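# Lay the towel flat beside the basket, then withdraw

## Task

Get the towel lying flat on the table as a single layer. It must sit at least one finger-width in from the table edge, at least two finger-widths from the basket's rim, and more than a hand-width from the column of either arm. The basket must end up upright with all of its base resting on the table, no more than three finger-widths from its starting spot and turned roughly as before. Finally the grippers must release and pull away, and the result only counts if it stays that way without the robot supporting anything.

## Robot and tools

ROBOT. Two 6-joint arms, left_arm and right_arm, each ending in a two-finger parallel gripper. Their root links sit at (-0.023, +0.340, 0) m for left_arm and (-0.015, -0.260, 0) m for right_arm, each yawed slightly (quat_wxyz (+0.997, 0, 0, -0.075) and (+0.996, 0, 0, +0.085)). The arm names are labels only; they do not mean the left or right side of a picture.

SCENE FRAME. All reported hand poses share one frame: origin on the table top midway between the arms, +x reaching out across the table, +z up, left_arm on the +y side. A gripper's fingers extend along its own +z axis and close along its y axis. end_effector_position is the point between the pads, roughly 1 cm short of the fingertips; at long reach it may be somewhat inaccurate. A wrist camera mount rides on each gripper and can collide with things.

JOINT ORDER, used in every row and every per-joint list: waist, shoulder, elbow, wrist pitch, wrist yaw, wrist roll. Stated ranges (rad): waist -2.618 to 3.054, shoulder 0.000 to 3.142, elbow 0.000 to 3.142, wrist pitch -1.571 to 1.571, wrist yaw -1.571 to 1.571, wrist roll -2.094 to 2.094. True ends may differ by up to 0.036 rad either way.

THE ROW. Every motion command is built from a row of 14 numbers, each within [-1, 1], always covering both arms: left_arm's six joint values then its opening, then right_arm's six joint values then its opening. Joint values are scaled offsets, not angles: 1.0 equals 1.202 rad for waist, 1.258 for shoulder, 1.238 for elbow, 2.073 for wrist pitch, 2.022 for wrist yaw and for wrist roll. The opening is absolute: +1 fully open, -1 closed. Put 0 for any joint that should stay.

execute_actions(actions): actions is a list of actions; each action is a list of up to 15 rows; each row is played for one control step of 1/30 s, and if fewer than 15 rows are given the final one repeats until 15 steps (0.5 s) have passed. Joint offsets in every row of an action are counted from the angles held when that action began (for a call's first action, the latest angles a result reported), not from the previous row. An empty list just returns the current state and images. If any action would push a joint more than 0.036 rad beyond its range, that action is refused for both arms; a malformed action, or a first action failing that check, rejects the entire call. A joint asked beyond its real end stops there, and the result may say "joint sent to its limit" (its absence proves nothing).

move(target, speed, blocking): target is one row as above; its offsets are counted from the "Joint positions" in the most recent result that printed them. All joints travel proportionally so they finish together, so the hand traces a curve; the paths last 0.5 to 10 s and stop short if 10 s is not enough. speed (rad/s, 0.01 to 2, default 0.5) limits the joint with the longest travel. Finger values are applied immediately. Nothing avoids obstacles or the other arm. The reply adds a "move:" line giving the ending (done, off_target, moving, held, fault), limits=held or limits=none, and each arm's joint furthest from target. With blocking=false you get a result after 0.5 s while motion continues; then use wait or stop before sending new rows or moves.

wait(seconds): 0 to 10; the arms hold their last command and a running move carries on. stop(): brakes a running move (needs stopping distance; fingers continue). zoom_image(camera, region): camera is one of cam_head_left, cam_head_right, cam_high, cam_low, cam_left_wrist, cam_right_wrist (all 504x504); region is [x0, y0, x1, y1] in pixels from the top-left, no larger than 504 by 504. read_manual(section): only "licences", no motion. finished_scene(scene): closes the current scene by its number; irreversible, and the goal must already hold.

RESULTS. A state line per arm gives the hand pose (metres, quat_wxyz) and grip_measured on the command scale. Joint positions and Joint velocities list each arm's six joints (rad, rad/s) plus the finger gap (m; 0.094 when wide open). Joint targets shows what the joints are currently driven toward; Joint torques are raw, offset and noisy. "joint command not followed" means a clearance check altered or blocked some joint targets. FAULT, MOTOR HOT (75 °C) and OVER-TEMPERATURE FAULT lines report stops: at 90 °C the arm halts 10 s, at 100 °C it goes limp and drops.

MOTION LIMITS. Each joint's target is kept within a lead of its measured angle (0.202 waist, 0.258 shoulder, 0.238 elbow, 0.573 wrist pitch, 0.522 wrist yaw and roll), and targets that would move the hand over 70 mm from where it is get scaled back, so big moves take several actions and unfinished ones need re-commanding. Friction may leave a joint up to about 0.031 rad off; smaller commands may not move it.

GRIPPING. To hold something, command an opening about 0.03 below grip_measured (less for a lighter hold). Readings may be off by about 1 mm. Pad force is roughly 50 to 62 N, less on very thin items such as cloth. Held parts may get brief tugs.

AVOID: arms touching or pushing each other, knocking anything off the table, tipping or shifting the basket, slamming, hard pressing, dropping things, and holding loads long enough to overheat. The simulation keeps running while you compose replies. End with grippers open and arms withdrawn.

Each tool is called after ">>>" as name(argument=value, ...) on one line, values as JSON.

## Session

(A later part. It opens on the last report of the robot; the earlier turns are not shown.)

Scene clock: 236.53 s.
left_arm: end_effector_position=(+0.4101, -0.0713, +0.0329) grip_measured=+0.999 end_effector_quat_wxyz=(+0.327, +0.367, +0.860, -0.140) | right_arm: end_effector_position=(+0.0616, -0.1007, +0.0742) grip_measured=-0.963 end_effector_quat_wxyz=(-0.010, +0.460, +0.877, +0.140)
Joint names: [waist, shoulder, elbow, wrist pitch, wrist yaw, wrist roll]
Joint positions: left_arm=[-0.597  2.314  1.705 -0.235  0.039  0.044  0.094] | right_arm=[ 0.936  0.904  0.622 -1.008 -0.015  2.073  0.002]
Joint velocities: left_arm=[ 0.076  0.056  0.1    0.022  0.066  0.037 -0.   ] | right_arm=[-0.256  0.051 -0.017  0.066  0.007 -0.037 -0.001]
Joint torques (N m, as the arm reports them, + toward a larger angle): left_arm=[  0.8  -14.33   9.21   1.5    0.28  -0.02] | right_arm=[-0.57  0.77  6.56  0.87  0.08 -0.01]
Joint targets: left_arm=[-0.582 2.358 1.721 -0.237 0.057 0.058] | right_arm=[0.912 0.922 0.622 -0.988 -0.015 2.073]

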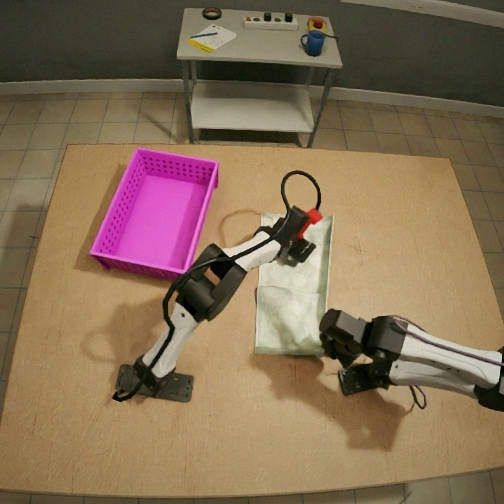

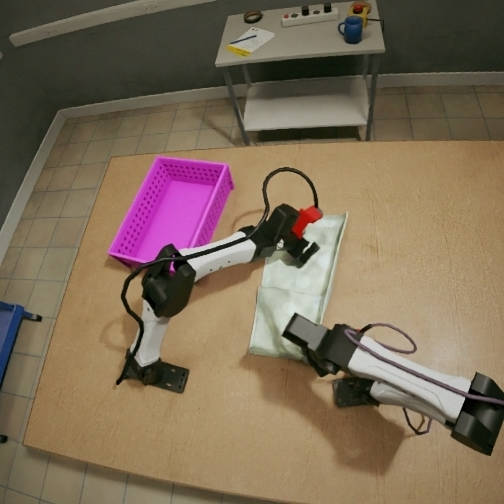

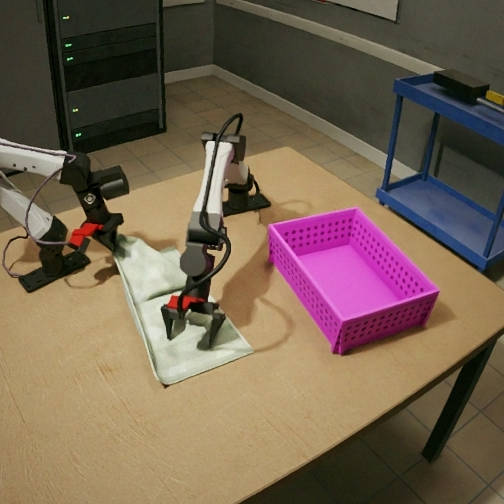

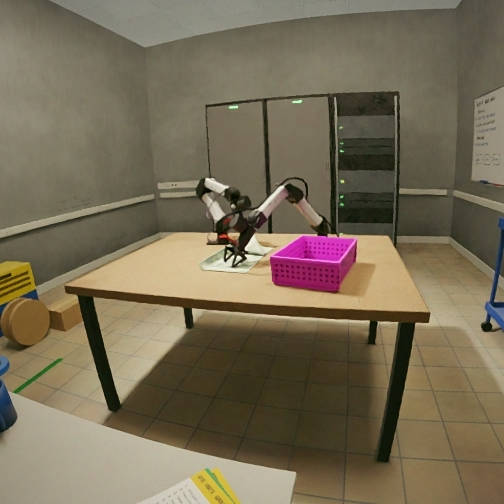

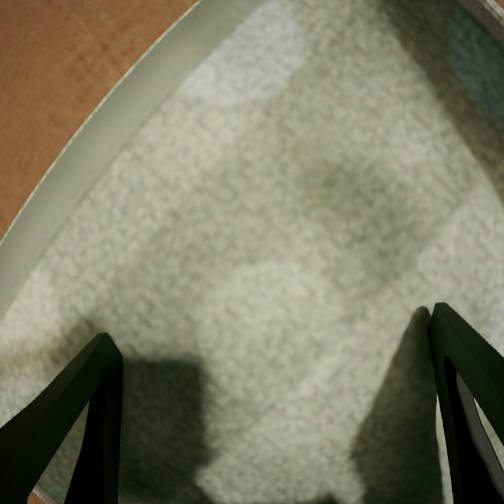

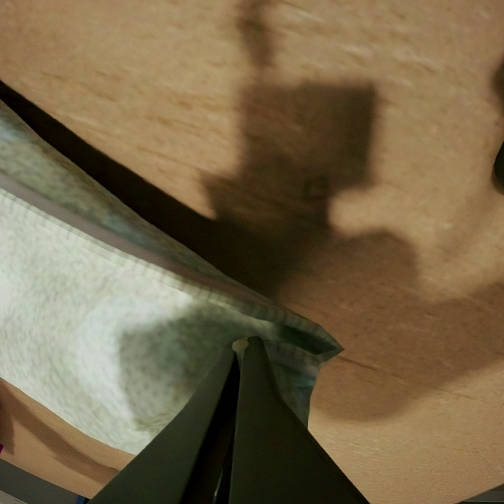

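>>> execute_actions(actions=[[[0.0167,0.0400,0.0185,-0.002,0.0098,0.0078,1,-0.027,0.0136,0,0.0096,0,0,-1],[0.0189,0.0421,0.0209,-0.0015,0.0105,0.0087,1,-0.035,0.0153,0,0.0103,0,0,-1],[0.0211,0.0441,0.0234,-0.0007,0.0113,0.0095,1,-0.042,0.0169,0,0.0109,0,0,-1],[0.0233,0.0461,0.0259,0.0001,0.0120,0.0104,1,-0.049,0.0186,0,0.0116,0,0,-1],[0.0255,0.0481,0.0283,0.0008,0.0128,0.0112,1,-0.057,0.0202,0,0.0122,0,0,-1],[0.0277,0.0502,0.0308,0.0016,0.0136,0.0120,1,-0.064,0.0218,0,0.0129,0,0,-1],[0.0299,0.0522,0.0333,0.0024,0.0143,0.0129,1,-0.071,0.0235,0,0.0135,0,0,-1],[0.0321,0.0542,0.0357,0.0031,0.0151,0.0137,1,-0.079,0.0251,0,0.0142,0,0,-1],[0.0343,0.0562,0.0382,0.0039,0.0158,0.0146,1,-0.086,0.0268,0,0.0148,0,0,-1],[0.0365,0.0583,0.0407,0.0047,0.0166,0.0154,1,-0.093,0.0284,0,0.0155,0,0,-1],[0.0387,0.0603,0.0431,0.0054,0.0174,0.0162,1,-0.101,0.0300,0,0.0161,0,0,-1],[0.0409,0.0623,0.0456,0.0062,0.0181,0.0171,1,-0.108,0.0317,0,0.0168,0,0,-1],[0.0431,0.0643,0.0481,0.0070,0.0189,0.0179,1,-0.115,0.0333,0,0.0174,0,0,-1],[0.0453,0.0664,0.0505,0.0077,0.0196,0.0188,1,-0.123,0.0350,0,0.0181,0,0,-1],[0.0475,0.0684,0.0530,0.0085,0.0204,0.0196,1,-0.130,0.0366,0,0.0187,0,0,-1]],[[0.0167,0.0400,0.0185,-0.002,0.0098,0.0078,1,-0.027,0.0136,0,0.0096,0,0,-1],[0.0189,0.0421,0.0209,-0.0015,0.0105,0.0087,1,-0.035,0.0153,0,0.0103,0,0,-1],[0.0211,0.0441,0.0234,-0.0007,0.0113,0.0095,1,-0.042,0.0169,0,0.0109,0,0,-1],[0.0233,0.0461,0.0259,0.0001,0.0120,0.0104,1,-0.049,0.0186,0,0.0116,0,0,-1],[0.0255,0.0481,0.0283,0.0008,0.0128,0.0112,1,-0.057,0.0202,0,0.0122,0,0,-1],[0.0277,0.0502,0.0308,0.0016,0.0136,0.0120,1,-0.064,0.0218,0,0.0129,0,0,-1],[0.0299,0.0522,0.0333,0.0024,0.0143,0.0129,1,-0.071,0.0235,0,0.0135,0,0,-1],[0.0321,0.0542,0.0357,0.0031,0.0151,0.0137,1,-0.079,0.0251,0,0.0142,0,0,-1],[0.0343,0.0562,0.0382,0.0039,0.0158,0.0146,1,-0.086,0.0268,0,0.0148,0,0,-1],[0.0365,0.0583,0.0407,0.0047,0.0166,0.0154,1,-0.093,0.0284,0,0.0155,0,0,-1],[0.0387,0.0603,0.0431,0.0054,0.0174,0.0162,1,-0.101,0.0300,0,0.0161,0,0,-1],[0.0409,0.0623,0.0456,0.0062,0.0181,0.0171,1,-0.108,0.0317,0,0.0168,0,0,-1],[0.0431,0.0643,0.0481,0.0070,0.0189,0.0179,1,-0.115,0.0333,0,0.0174,0,0,-1],[0.0453,0.0664,0.0505,0.0077,0.0196,0.0188,1,-0.123,0.0350,0,0.0181,0,0,-1],[0.0475,0.0684,0.0530,0.0085,0.0204,0.0196,1,-0.130,0.0366,0,0.0187,0,0,-1]]])

Scene clock: 240.37 s.
left_arm: end_effector_position=(+0.4593, -0.0589, +0.0337) grip_measured=+0.999 end_effector_quat_wxyz=(+0.358, +0.359, +0.849, -0.148) | right_arm: end_effector_position=(+0.1048, -0.1216, +0.0679) grip_measured=-0.963 end_effector_quat_wxyz=(+0.008, +0.572, +0.810, +0.131)
Joint names: [waist, shoulder, elbow, wrist pitch, wrist yaw, wrist roll]
Joint positions: left_arm=[-0.515  2.396  1.806 -0.187  0.09   0.097  0.094] | right_arm=[ 0.671  0.958  0.622 -0.971 -0.015  2.073  0.002]
Joint velocities: left_arm=[ 0.056  0.081  0.071  0.051 -0.066  0.007  0.   ] | right_arm=[-0.232  0.061 -0.007  0.066 -0.007 -0.037  0.001]
Joint torques (N m, as the arm reports them, + toward a larger angle): left_arm=[  0.86 -15.22   8.94   1.56   0.23   0.04] | right_arm=[-0.57  0.36  6.53  0.86  0.07 -0.02]
Joint targets: left_arm=[-0.499 2.442 1.821 -0.194 0.106 0.110] | right_arm=[0.647 0.977 0.622 -0.951 -0.015 2.073]

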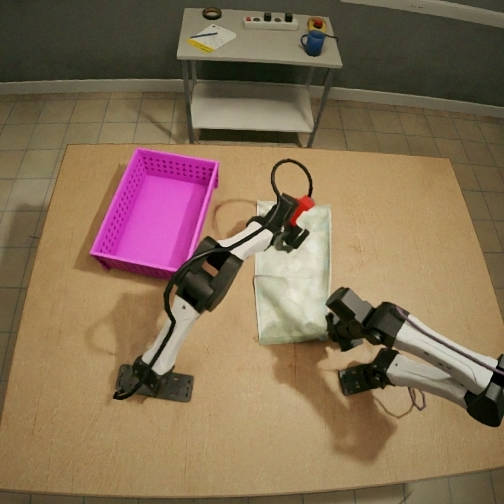

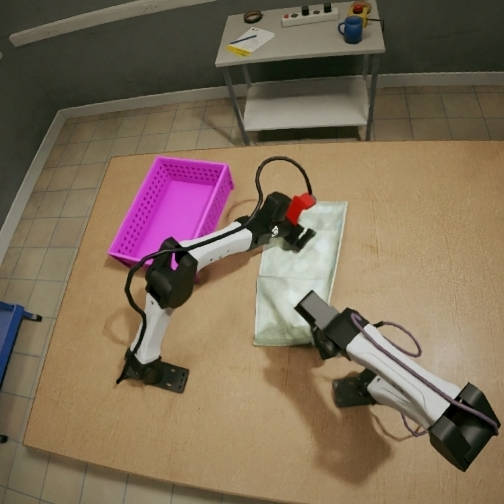

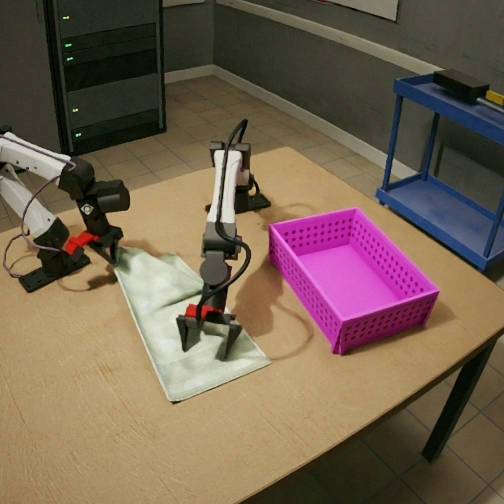

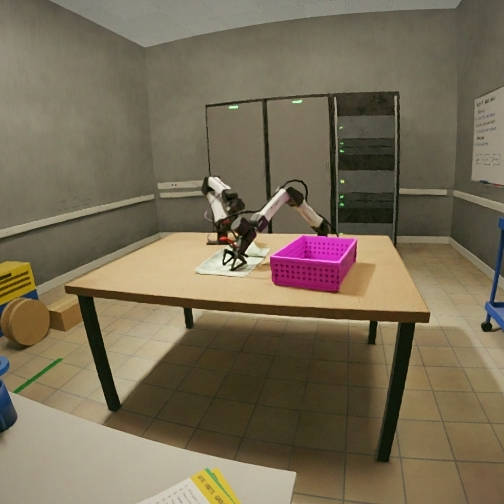

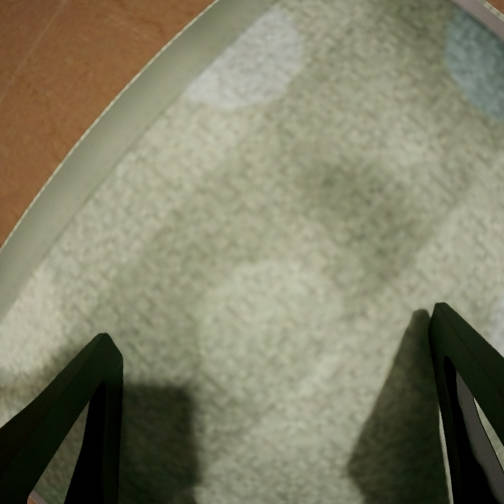

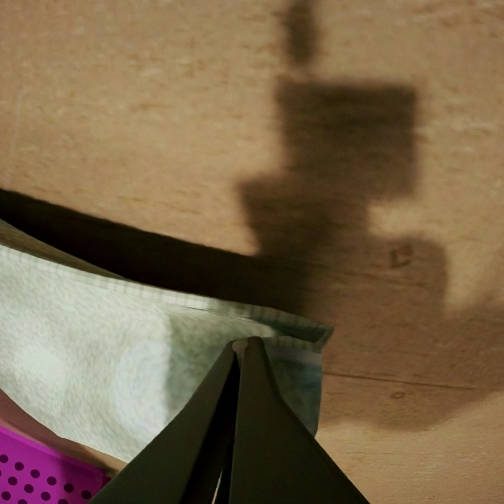

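>>> execute_actions(actions=[[[0.0158,0.0393,0.0232,-0.005,0.0102,0.0078,1,-0.02,0.015,0,0.0097,0,0,-1],[0.0176,0.0427,0.0285,-0.005,0.0114,0.0086,1,-0.02,0.015,0,0.0097,0,0,-1],[0.0194,0.0460,0.0337,-0.005,0.0126,0.0094,1,-0.02,0.015,0,0.0097,0,0,-1],[0.0212,0.0493,0.0390,-0.005,0.0137,0.0102,1,-0.02,0.015,0,0.0097,0,0,-1],[0.0230,0.0527,0.0442,-0.005,0.0149,0.0110,1,-0.02,0.015,0,0.0097,0,0,-1],[0.0248,0.0560,0.0494,-0.005,0.0161,0.0118,1,-0.02,0.015,0,0.0097,0,0,-1],[0.0266,0.0593,0.0547,-0.005,0.0173,0.0126,1,-0.02,0.015,0,0.0097,0,0,-1],[0.0284,0.0627,0.0599,-0.005,0.0185,0.0134,1,-0.02,0.015,0,0.0097,0,0,-1],[0.0302,0.0660,0.0652,-0.005,0.0197,0.0142,1,-0.02,0.015,0,0.0097,0,0,-1],[0.0320,0.0693,0.0704,-0.005,0.0209,0.0150,1,-0.02,0.015,0,0.0097,0,0,-1],[0.0338,0.0727,0.0756,-0.005,0.0221,0.0158,1,-0.02,0.015,0,0.0097,0,0,-1],[0.0356,0.0760,0.0809,-0.005,0.0232,0.0166,1,-0.02,0.015,0,0.0097,0,0,-1],[0.0374,0.0793,0.0861,-0.005,0.0244,0.0174,1,-0.02,0.015,0,0.0097,0,0,-1],[0.0392,0.0827,0.0914,-0.005,0.0256,0.0182,1,-0.02,0.015,0,0.0097,0,0,-1],[0.0410,0.0860,0.0966,-0.005,0.0268,0.0190,1,-0.02,0.015,0,0.0097,0,0,-1]],[[0.0158,0.0393,0.0232,-0.005,0.0102,0.0078,1,-0.014,0.015,0.0158,0.0083,0,0,-1],[0.0176,0.0427,0.0285,-0.005,0.0114,0.0086,1,-0.022,0.020,0.0165,0.0107,0,0,-1],[0.0194,0.0460,0.0337,-0.005,0.0126,0.0094,1,-0.030,0.025,0.0173,0.0130,0,0,-1],[0.0212,0.0493,0.0390,-0.005,0.0137,0.0102,1,-0.038,0.030,0.0181,0.0143,0,0,-1],[0.0230,0.0527,0.0442,-0.005,0.0149,0.0110,1,-0.0449,0.0345,0.0189,0.0157,0,0,-1],[0.0248,0.0560,0.0494,-0.005,0.0161,0.0118,1,-0.0503,0.0382,0.0196,0.0170,0,0,-1],[0.0266,0.0593,0.0547,-0.005,0.0173,0.0126,1,-0.0557,0.0419,0.0204,0.0183,0,0,-1],[0.0284,0.0627,0.0599,-0.005,0.0185,0.0134,1,-0.0610,0.0457,0.0212,0.0197,0,0,-1],[0.0302,0.0660,0.0652,-0.005,0.0197,0.0142,1,-0.0664,0.0494,0.0220,0.0210,0,0,-1],[0.0320,0.0693,0.0704,-0.005,0.0209,0.0150,1,-0.0718,0.0531,0.0227,0.0223,0,0,-1],[0.0338,0.0727,0.0756,-0.005,0.0221,0.0158,1,-0.0772,0.0568,0.0235,0.0237,0,0,-1],[0.0356,0.0760,0.0809,-0.005,0.0232,0.0166,1,-0.0826,0.0605,0.0243,0.0250,0,0,-1],[0.0374,0.0793,0.0861,-0.005,0.0244,0.0174,1,-0.0879,0.0642,0.0251,0.0263,0,0,-1],[0.0392,0.0827,0.0914,-0.005,0.0256,0.0182,1,-0.0933,0.0679,0.0258,0.0277,0,0,-1],[0.0410,0.0860,0.0966,-0.005,0.0268,0.0190,1,-0.0987,0.0716,0.0266,0.0290,0,0,-1]]])

Scene clock: 246.50 s.
left_arm: end_effector_position=(+0.5093, -0.0554, +0.0359) grip_measured=+0.999 end_effector_quat_wxyz=(+0.389, +0.360, +0.832, -0.165) | right_arm: end_effector_position=(+0.1264, -0.1297, +0.0618) grip_measured=-0.963 end_effector_quat_wxyz=(+0.013, +0.617, +0.777, +0.121)
Joint names: [waist, shoulder, elbow, wrist pitch, wrist yaw, wrist roll]
Joint positions: left_arm=[-0.446  2.526  1.998 -0.181  0.162  0.145  0.094] | right_arm=[ 0.559  1.029  0.632 -0.93  -0.015  2.073  0.002]
Joint velocities: left_arm=[ 0.046  0.125  0.154 -0.022  0.022  0.081 -0.001] | right_arm=[-0.183  0.134  0.051  0.095 -0.007  0.007 -0.001]
Joint torques (N m, as the arm reports them, + toward a larger angle): left_arm=[  0.72 -16.66   9.19   1.64   0.27   0.02] | right_arm=[-0.59  0.08  7.84  0.78  0.07 -0.02]
Joint targets: left_arm=[-0.431 2.570 2.021 -0.192 0.180 0.160] | right_arm=[0.538 1.052 0.655 -0.904 -0.015 2.073]

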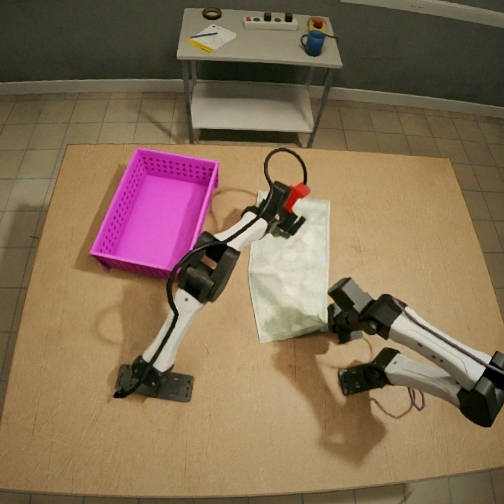

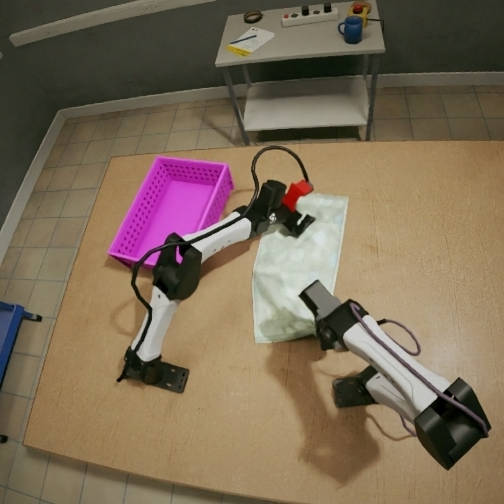

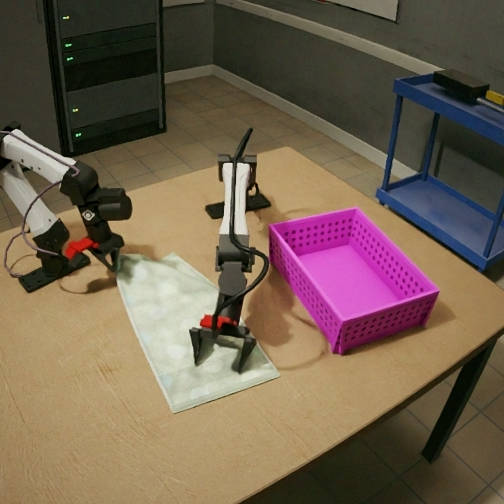

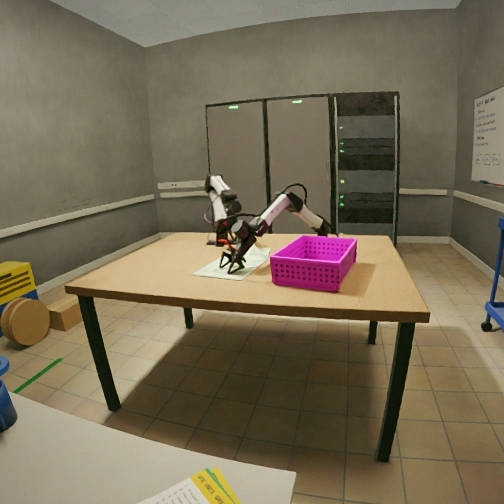

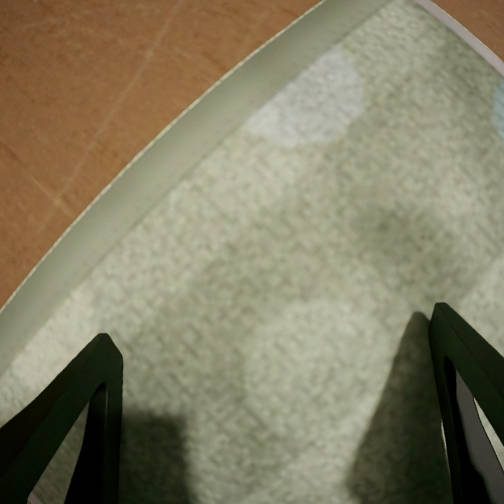

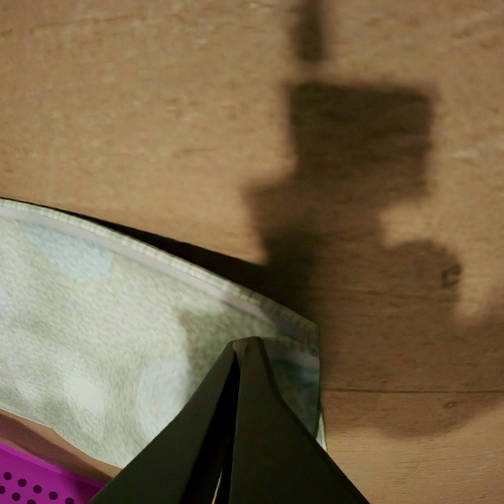

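>>> execute_actions(actions=[[[0.0125,0.035,0.0186,-0.005,0.009,0.007,1,-0.018,0.025,0.018,0.0125,0,0,-1],[0.0125,0.035,0.0186,-0.005,0.009,0.007,1,-0.018,0.031,0.018,0.0125,0,0,-1],[0.0125,0.035,0.0186,-0.005,0.009,0.007,1,-0.018,0.037,0.018,0.0125,0,0,-1],[0.0125,0.035,0.0186,-0.005,0.009,0.007,1,-0.018,0.043,0.018,0.0125,0,0,-1],[0.0125,0.035,0.0186,-0.005,0.009,0.007,1,-0.018,0.049,0.018,0.0125,0,0,-1],[0.0125,0.035,0.0186,-0.005,0.009,0.007,1,-0.018,0.055,0.018,0.0125,0,0,-1],[0.0125,0.035,0.0186,-0.005,0.009,0.007,1,-0.018,0.061,0.018,0.0125,0,0,-1],[0.0125,0.035,0.0186,-0.005,0.009,0.007,1,-0.018,0.067,0.018,0.0125,0,0,-1],[0.0125,0.035,0.0186,-0.005,0.009,0.007,1,-0.018,0.073,0.018,0.0125,0,0,-1],[0.0125,0.035,0.0186,-0.005,0.009,0.007,1,-0.018,0.079,0.018,0.0125,0,0,-1],[0.0125,0.035,0.0186,-0.005,0.009,0.007,1,-0.018,0.085,0.018,0.0125,0,0,-1],[0.0125,0.035,0.0186,-0.005,0.009,0.007,1,-0.018,0.091,0.018,0.0125,0,0,-1],[0.0125,0.035,0.0186,-0.005,0.009,0.007,1,-0.018,0.097,0.018,0.0125,0,0,-1]],[[0,0.03,0,-0.004,0,0,1,0,0.01,0,0,0,0,-0.9],[0,0.03,0,-0.004,0,0,1,0,0.01,0,0,0,0,-0.8],[0,0.03,0,-0.004,0,0,1,0,0.01,0,0,0,0,-0.7],[0,0.03,0,-0.004,0,0,1,0,0.01,0,0,0,0,-0.6],[0,0.03,0,-0.004,0,0,1,0,0.01,0,0,0,0,-0.5],[0,0.03,0,-0.004,0,0,1,0,0.01,0,0,0,0,-0.4],[0,0.03,0,-0.004,0,0,1,0,0.01,0,0,0,0,-0.3],[0,0.03,0,-0.004,0,0,1,0,0.01,0,0,0,0,-0.2],[0,0.03,0,-0.004,0,0,1,0,0.01,0,0,0,0,-0.1],[0,0.03,0,-0.004,0,0,1,0,0.01,0,0,0,0,0.0],[0,0.03,0,-0.004,0,0,1,0,0.01,0,0,0,0,0.1],[0,0.03,0,-0.004,0,0,1,0,0.01,0,0,0,0,0.2]]])

Scene clock: 249.47 s.
left_arm: end_effector_position=(+0.5123, -0.0541, +0.0359) grip_measured=+0.999 end_effector_quat_wxyz=(+0.391, +0.361, +0.830, -0.166) | right_arm: end_effector_position=(+0.1257, -0.1328, +0.0448) grip_measured=+0.197 end_effector_quat_wxyz=(+0.006, +0.624, +0.777, +0.076)
Joint names: [waist, shoulder, elbow, wrist pitch, wrist yaw, wrist roll]
Joint positions: left_arm=[-0.44   2.533  2.008 -0.181  0.169  0.152  0.094] | right_arm=[ 0.549  1.136  0.635 -0.917 -0.015  2.073  0.056]
Joint velocities: left_arm=[ 0.012 -0.007 -0.002 -0.022  0.022  0.022 -0.   ] | right_arm=[-0.012 -0.007  0.002  0.007 -0.051  0.007  0.001]
Joint torques (N m, as the arm reports them, + toward a larger angle): left_arm=[ -0.2  -16.6    8.33   1.69   0.2   -0.04] | right_arm=[ 0.2  -0.86  6.17  0.53  0.06 -0.01]
Joint targets: left_arm=[-0.440 2.570 2.008 -0.189 0.169 0.152] | right_arm=[0.549 1.147 0.635 -0.917 -0.015 2.073]

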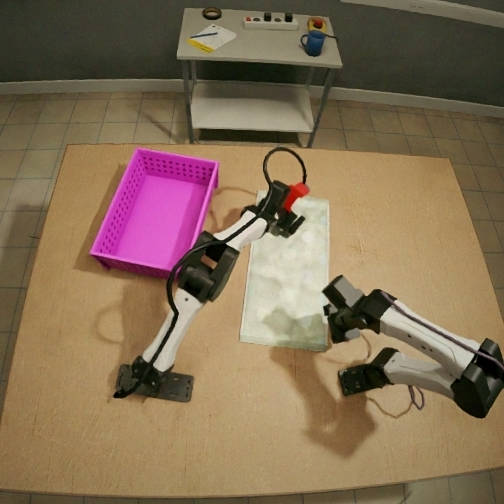

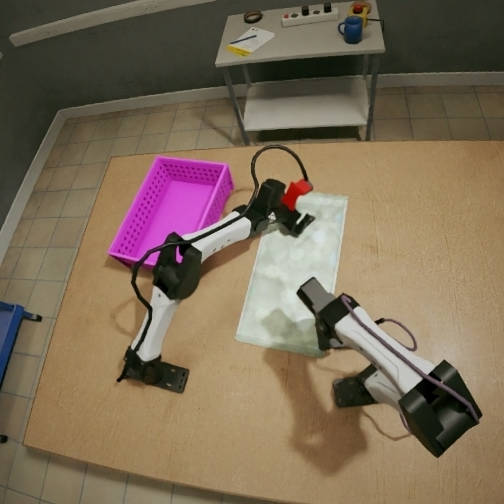

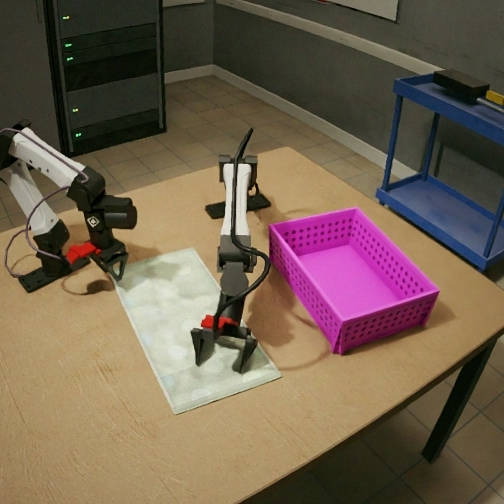

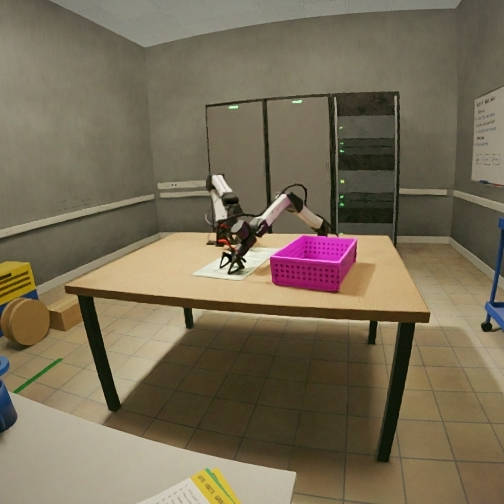

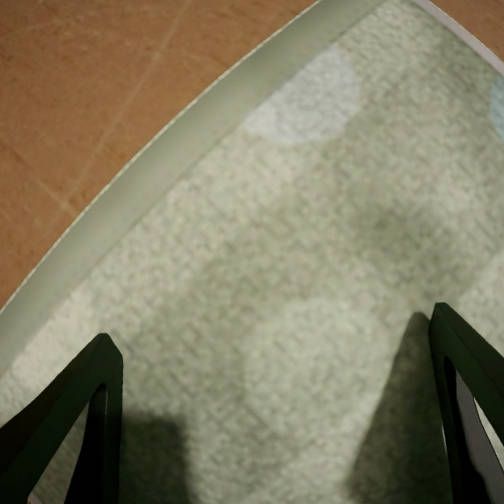

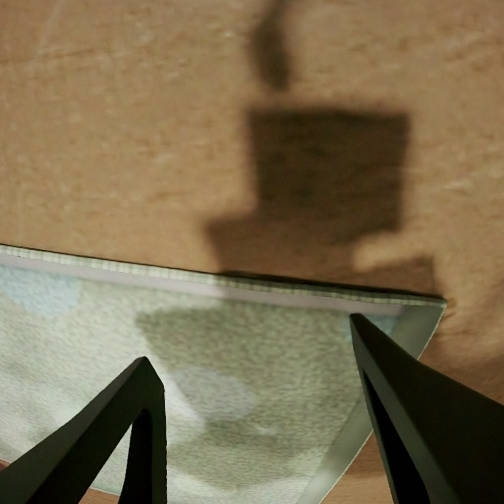

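>>> execute_actions(actions=[[[0,0.02,0,0,0,0,1,0,-0.01,0,0,0,0,0.2],[0,0.01,0,0,0,0,1,0,-0.02,0,0,0,0,0.2],[0,0,0,0,0,0,1,0,-0.03,0,0,0,0,0.2],[0,-0.008,0,0,0,0,1,0,-0.04,0,0,0,0,0.2],[0,-0.016,0,0,0,0,1,0,-0.05,0,0,0,0,0.2],[0,-0.022,0,0,0,0,1,0,-0.06,0,0,0,0,0.2],[0,-0.028,0,0,0,0,1,0,-0.07,0,0,0,0,0.2],[0,-0.034,0,0,0,0,1,0,-0.08,0,0,0,0,0.2],[0,-0.04,0,0,0,0,1,0,-0.09,0,0,0,0,0.2],[0,-0.046,0,0,0,0,1,0,-0.10,0,0,0,0,0.2],[0,-0.052,0,0,0,0,1,0,-0.11,0,0,0,0,0.2],[0,-0.058,0,0,0,0,1,0,-0.12,0,0,0,0,0.2],[0,-0.064,0,0,0,0,1,0,-0.13,0,0,0,0,0.2]]])

Scene clock: 251.80 s.
left_arm: end_effector_position=(+0.5156, -0.0563, +0.0802) grip_measured=+0.999 end_effector_quat_wxyz=(+0.422, +0.358, +0.815, -0.171) | right_arm: end_effector_position=(+0.1319, -0.1274, +0.0702) grip_measured=+0.197 end_effector_quat_wxyz=(+0.018, +0.619, +0.771, +0.148)
Joint names: [waist, shoulder, elbow, wrist pitch, wrist yaw, wrist roll]
Joint positions: left_arm=[-0.44   2.464  2.008 -0.18   0.169  0.152  0.094] | right_arm=[ 0.549  0.99   0.635 -0.917 -0.015  2.073  0.056]
Joint velocities: left_arm=[ 0.002 -0.227  0.012  0.022 -0.007  0.022 -0.001] | right_arm=[ 0.012 -0.154  0.007  0.007 -0.007 -0.037  0.   ]
Joint torques (N m, as the arm reports them, + toward a larger angle): left_arm=[ -0.13 -19.45   8.39   1.8    0.2   -0.01] | right_arm=[ 0.17 -1.52  6.63  0.78  0.07 -0.03]
Joint targets: left_arm=[-0.440 2.452 2.008 -0.181 0.169 0.152] | right_arm=[0.549 0.972 0.635 -0.917 -0.015 2.073]

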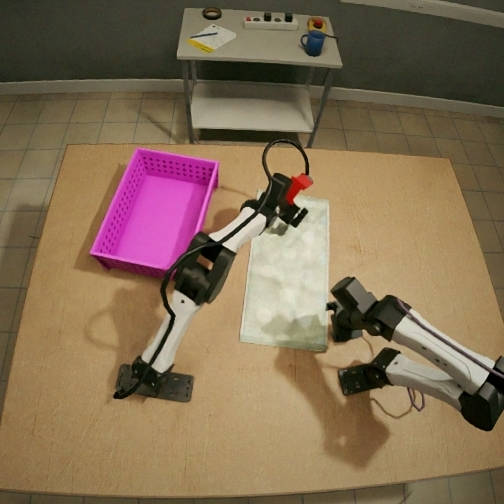

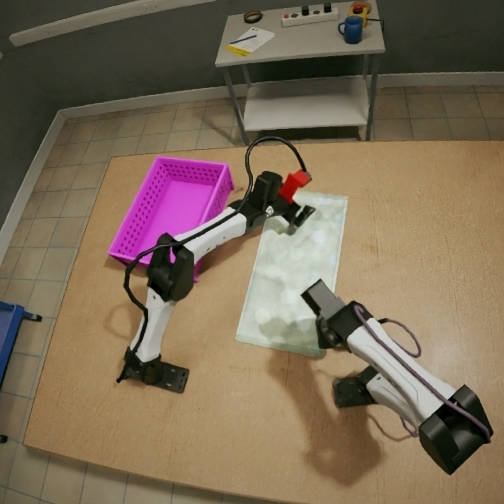

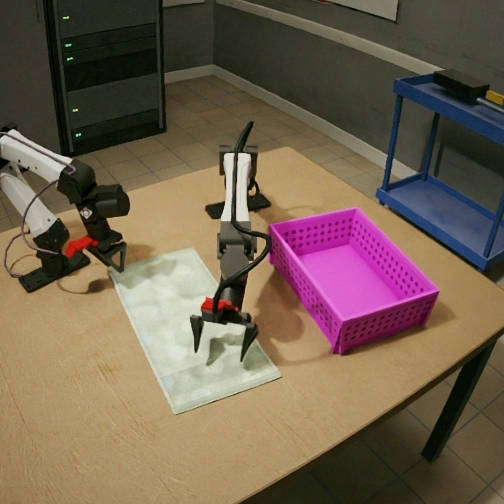

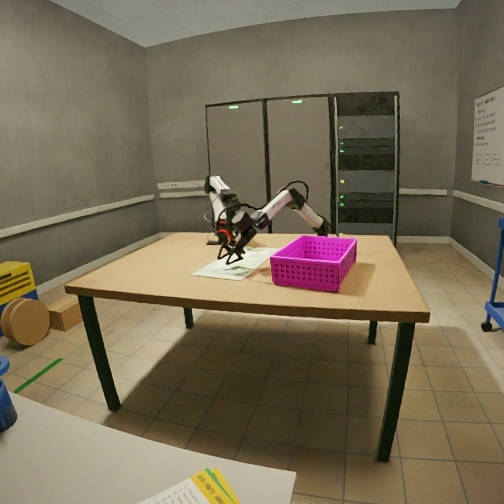

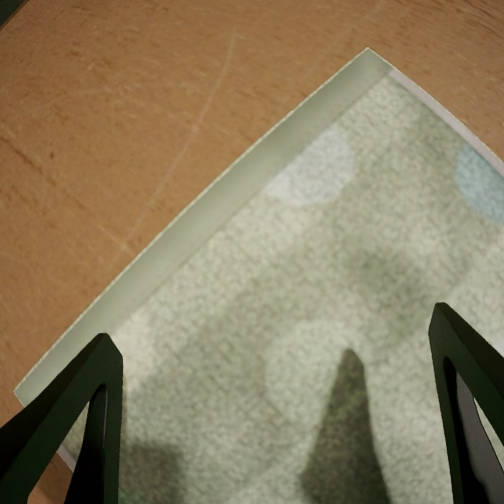

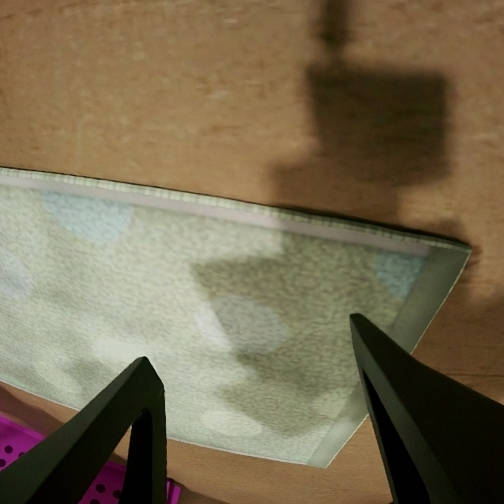

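>>> move(target=[-0.135,-0.150,-0.259,-0.036,-0.068,-0.057,1,-0.95,-0.31,0,0,0,0,0.2], speed=0.8)

Scene clock: 254.63 s.
left_arm: end_effector_position=(+0.4137, -0.0745, +0.0515) grip_measured=+0.999 end_effector_quat_wxyz=(+0.344, +0.366, +0.852, -0.146) | right_arm: end_effector_position=(+0.1702, -0.3380, +0.1384) grip_measured=+0.197 end_effector_quat_wxyz=(+0.217, +0.893, +0.307, +0.249)
Joint names: [waist, shoulder, elbow, wrist pitch, wrist yaw, wrist roll]
Joint positions: left_arm=[-0.596  2.289  1.712 -0.229  0.043  0.047  0.094] | right_arm=[-0.583  0.615  0.635 -0.917 -0.017  2.073  0.056]
Joint velocities: left_arm=[ 0.002  0.017 -0.012 -0.051  0.007 -0.066 -0.001] | right_arm=[ 0.012 -0.002  0.002 -0.066  0.007  0.007  0.   ]
Joint torques (N m, as the arm reports them, + toward a larger angle): left_arm=[ -0.68 -18.88   6.09   1.4    0.04  -0.11] | right_arm=[-0.66  0.    6.96  1.39  0.08 -0.04]
Joint targets: left_arm=[-0.603 2.276 1.688 -0.255 0.031 0.037] | right_arm=[-0.593 0.600 0.635 -0.917 -0.015 2.073]
move: off_target (left_arm); limits=none; left_arm: farthest joint: the elbow, 0.025 radians from its target (0.321 radians at the start); right_arm: farthest joint: the shoulder, 0.015 radians from its target (0.386 radians at the start)

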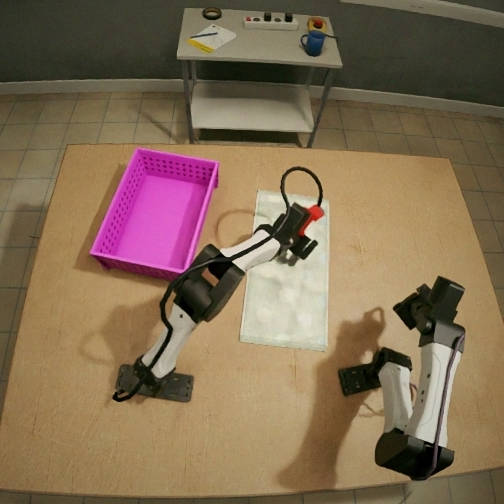

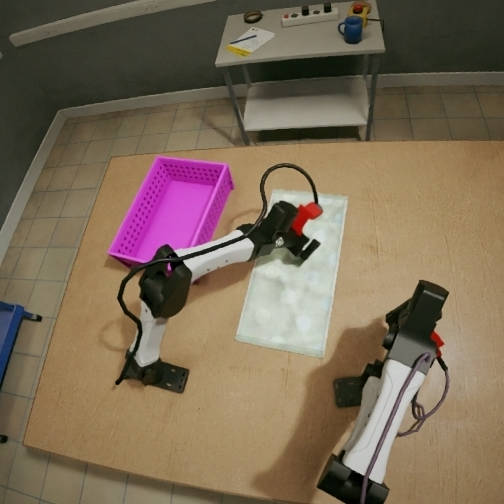

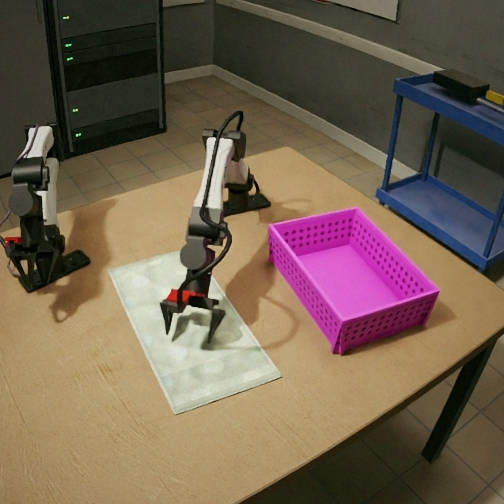

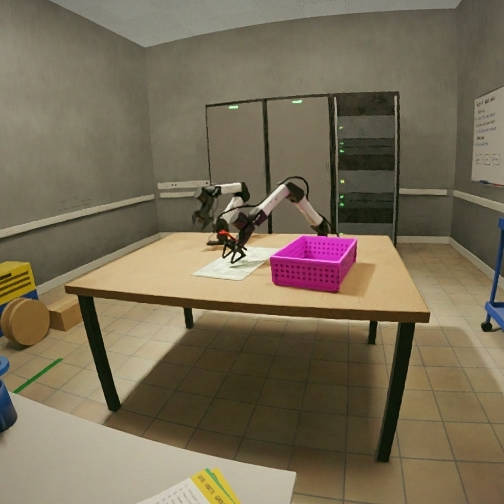

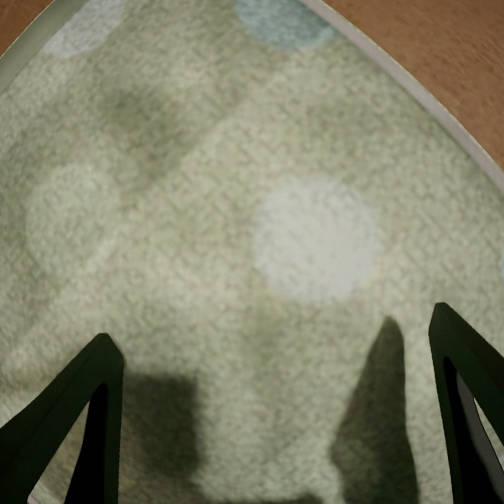

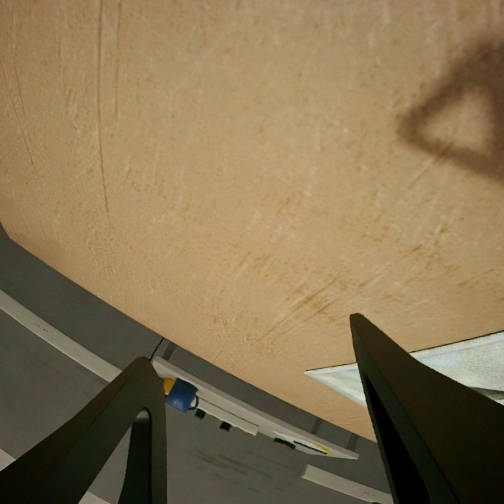

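>>> execute_actions(actions=[[[0,0.008,0,-0.004,0,0,1,0,0,0,0,0,0,0.2],[0,0.014,0,-0.004,0,0,1,0,0,0,0,0,0,0.2],[0,0.018,0,-0.004,0,0,1,0,0,0,0,0,0,0.2],[0,0.021,0,-0.004,0,0,1,0,0,0,0,0,0,0.2],[0,0.024,0,-0.004,0,0,1,0,0,0,0,0,0,0.2],[0,0.027,0,-0.004,0,0,1,0,0,0,0,0,0,0.2],[0,0.030,0,-0.004,0,0,1,0,0,0,0,0,0,0.2],[0,0.033,0,-0.004,0,0,1,0,0,0,0,0,0,0.2],[0,0.036,0,-0.004,0,0,1,0,0,0,0,0,0,0.2],[0,0.039,0,-0.004,0,0,1,0,0,0,0,0,0,0.2],[0,0.042,0,-0.004,0,0,1,0,0,0,0,0,0,0.2],[0,0.045,0,-0.004,0,0,1,0,0,0,0,0,0,0.2],[0,0.048,0,-0.004,0,0,1,0,0,0,0,0,0,0.2],[0,0.051,0,-0.004,0,0,1,0,0,0,0,0,0,0.2],[0,0.054,0,-0.004,0,0,1,0,0,0,0,0,0,0.2]],[[0,0.028,0,-0.004,0,0,1,0,0,0,0,0,0,0.2],[0,0.030,0,-0.004,0,0,1,0,0,0,0,0,0,0.2],[0,0.032,0,-0.004,0,0,1,0,0,0,0,0,0,0.2],[0,0.034,0,-0.004,0,0,1,0,0,0,0,0,0,0.2],[0,0.036,0,-0.004,0,0,1,0,0,0,0,0,0,0.2],[0,0.038,0,-0.004,0,0,1,0,0,0,0,0,0,0.2]],[[0.0167,0.0400,0.0185,-0.002,0.0098,0.0078,1,0,0,0,0,0,0,0.2],[0.0189,0.0421,0.0209,-0.0015,0.0105,0.0087,1,0,0,0,0,0,0,0.2],[0.0211,0.0441,0.0234,-0.0007,0.0113,0.0095,1,0,0,0,0,0,0,0.2],[0.0233,0.0461,0.0259,0.0001,0.0120,0.0104,1,0,0,0,0,0,0,0.2],[0.0255,0.0481,0.0283,0.0008,0.0128,0.0112,1,0,0,0,0,0,0,0.2],[0.0277,0.0502,0.0308,0.0016,0.0136,0.0120,1,0,0,0,0,0,0,0.2],[0.0299,0.0522,0.0333,0.0024,0.0143,0.0129,1,0,0,0,0,0,0,0.2],[0.0321,0.0542,0.0357,0.0031,0.0151,0.0137,1,0,0,0,0,0,0,0.2],[0.0343,0.0562,0.0382,0.0039,0.0158,0.0146,1,0,0,0,0,0,0,0.2],[0.0365,0.0583,0.0407,0.0047,0.0166,0.0154,1,0,0,0,0,0,0,0.2],[0.0387,0.0603,0.0431,0.0054,0.0174,0.0162,1,0,0,0,0,0,0,0.2],[0.0409,0.0623,0.0456,0.0062,0.0181,0.0171,1,0,0,0,0,0,0,0.2],[0.0431,0.0643,0.0481,0.0070,0.0189,0.0179,1,0,0,0,0,0,0,0.2],[0.0453,0.0664,0.0505,0.0077,0.0196,0.0188,1,0,0,0,0,0,0,0.2],[0.0475,0.0684,0.0530,0.0085,0.0204,0.0196,1,0,0,0,0,0,0,0.2]],[[0.0167,0.0400,0.0185,-0.002,0.0098,0.0078,1,0,0,0,0,0,0,0.2],[0.0189,0.0421,0.0209,-0.0015,0.0105,0.0087,1,0,0,0,0,0,0,0.2],[0.0211,0.0441,0.0234,-0.0007,0.0113,0.0095,1,0,0,0,0,0,0,0.2],[0.0233,0.0461,0.0259,0.0001,0.0120,0.0104,1,0,0,0,0,0,0,0.2],[0.0255,0.0481,0.0283,0.0008,0.0128,0.0112,1,0,0,0,0,0,0,0.2],[0.0277,0.0502,0.0308,0.0016,0.0136,0.0120,1,0,0,0,0,0,0,0.2],[0.0299,0.0522,0.0333,0.0024,0.0143,0.0129,1,0,0,0,0,0,0,0.2],[0.0321,0.0542,0.0357,0.0031,0.0151,0.0137,1,0,0,0,0,0,0,0.2],[0.0343,0.0562,0.0382,0.0039,0.0158,0.0146,1,0,0,0,0,0,0,0.2],[0.0365,0.0583,0.0407,0.0047,0.0166,0.0154,1,0,0,0,0,0,0,0.2],[0.0387,0.0603,0.0431,0.0054,0.0174,0.0162,1,0,0,0,0,0,0,0.2],[0.0409,0.0623,0.0456,0.0062,0.0181,0.0171,1,0,0,0,0,0,0,0.2],[0.0431,0.0643,0.0481,0.0070,0.0189,0.0179,1,0,0,0,0,0,0,0.2],[0.0453,0.0664,0.0505,0.0077,0.0196,0.0188,1,0,0,0,0,0,0,0.2],[0.0475,0.0684,0.0530,0.0085,0.0204,0.0196,1,0,0,0,0,0,0,0.2]]])

Scene clock: 258.67 s.
left_arm: end_effector_position=(+0.4621, -0.0613, +0.0339) grip_measured=+0.999 end_effector_quat_wxyz=(+0.364, +0.360, +0.846, -0.151) | right_arm: end_effector_position=(+0.1702, -0.3380, +0.1384) grip_measured=+0.197 end_effector_quat_wxyz=(+0.217, +0.893, +0.307, +0.249)
Joint names: [waist, shoulder, elbow, wrist pitch, wrist yaw, wrist roll]
Joint positions: left_arm=[-0.515  2.406  1.813 -0.172  0.094  0.099  0.094] | right_arm=[-0.583  0.615  0.635 -0.917 -0.017  2.073  0.056]
Joint velocities: left_arm=[ 0.071  0.071  0.071  0.007 -0.051  0.125  0.   ] | right_arm=[-0.012  0.002 -0.007  0.007 -0.022 -0.051 -0.001]
Joint torques (N m, as the arm reports them, + toward a larger angle): left_arm=[  1.05 -15.14   8.94   1.57   0.24   0.04] | right_arm=[ 0.15  1.06  6.97  1.39  0.05 -0.04]
Joint targets: left_arm=[-0.498 2.451 1.828 -0.179 0.108 0.113] | right_arm=[-0.583 0.615 0.635 -0.917 -0.017 2.073]

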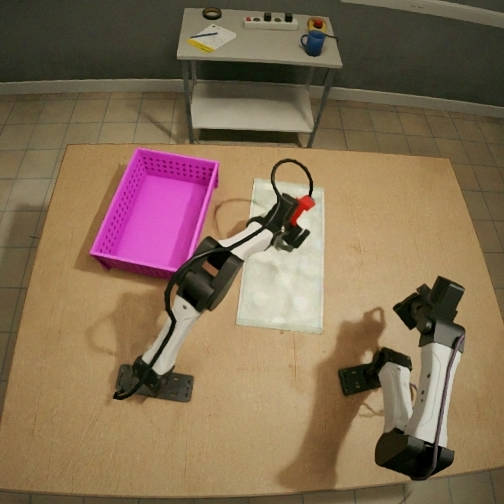

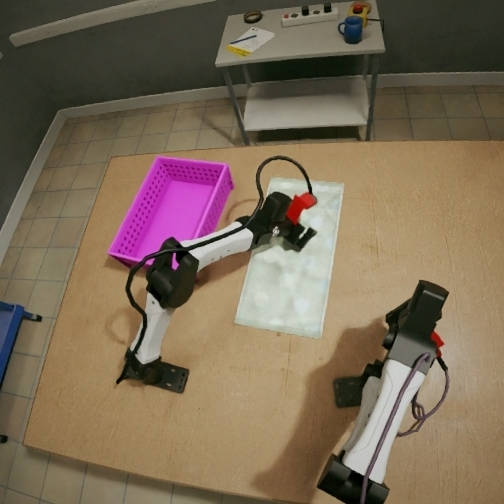

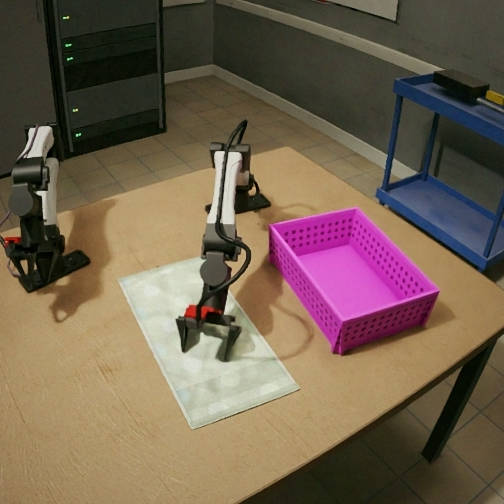

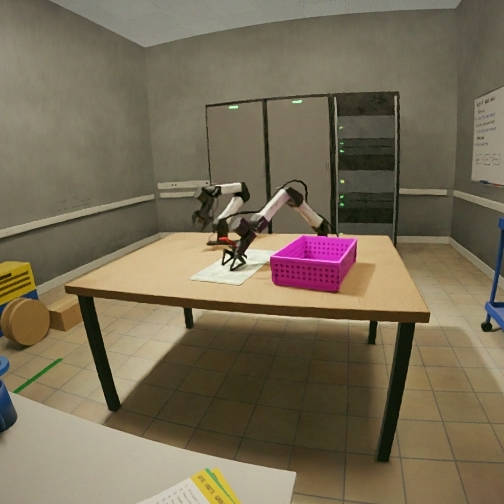

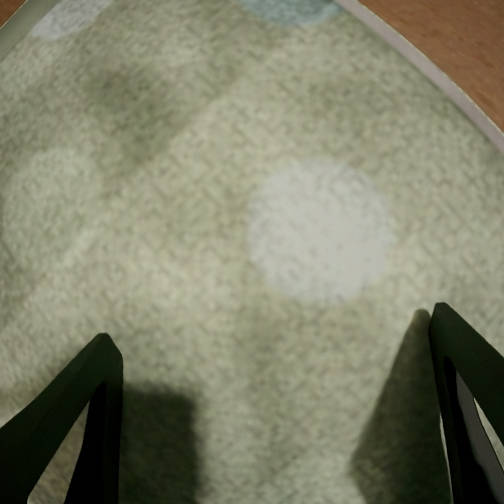

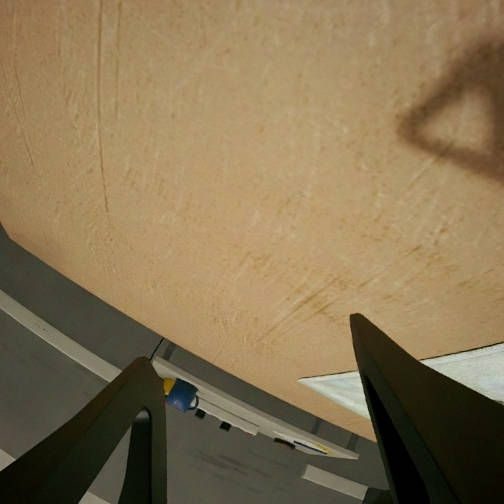

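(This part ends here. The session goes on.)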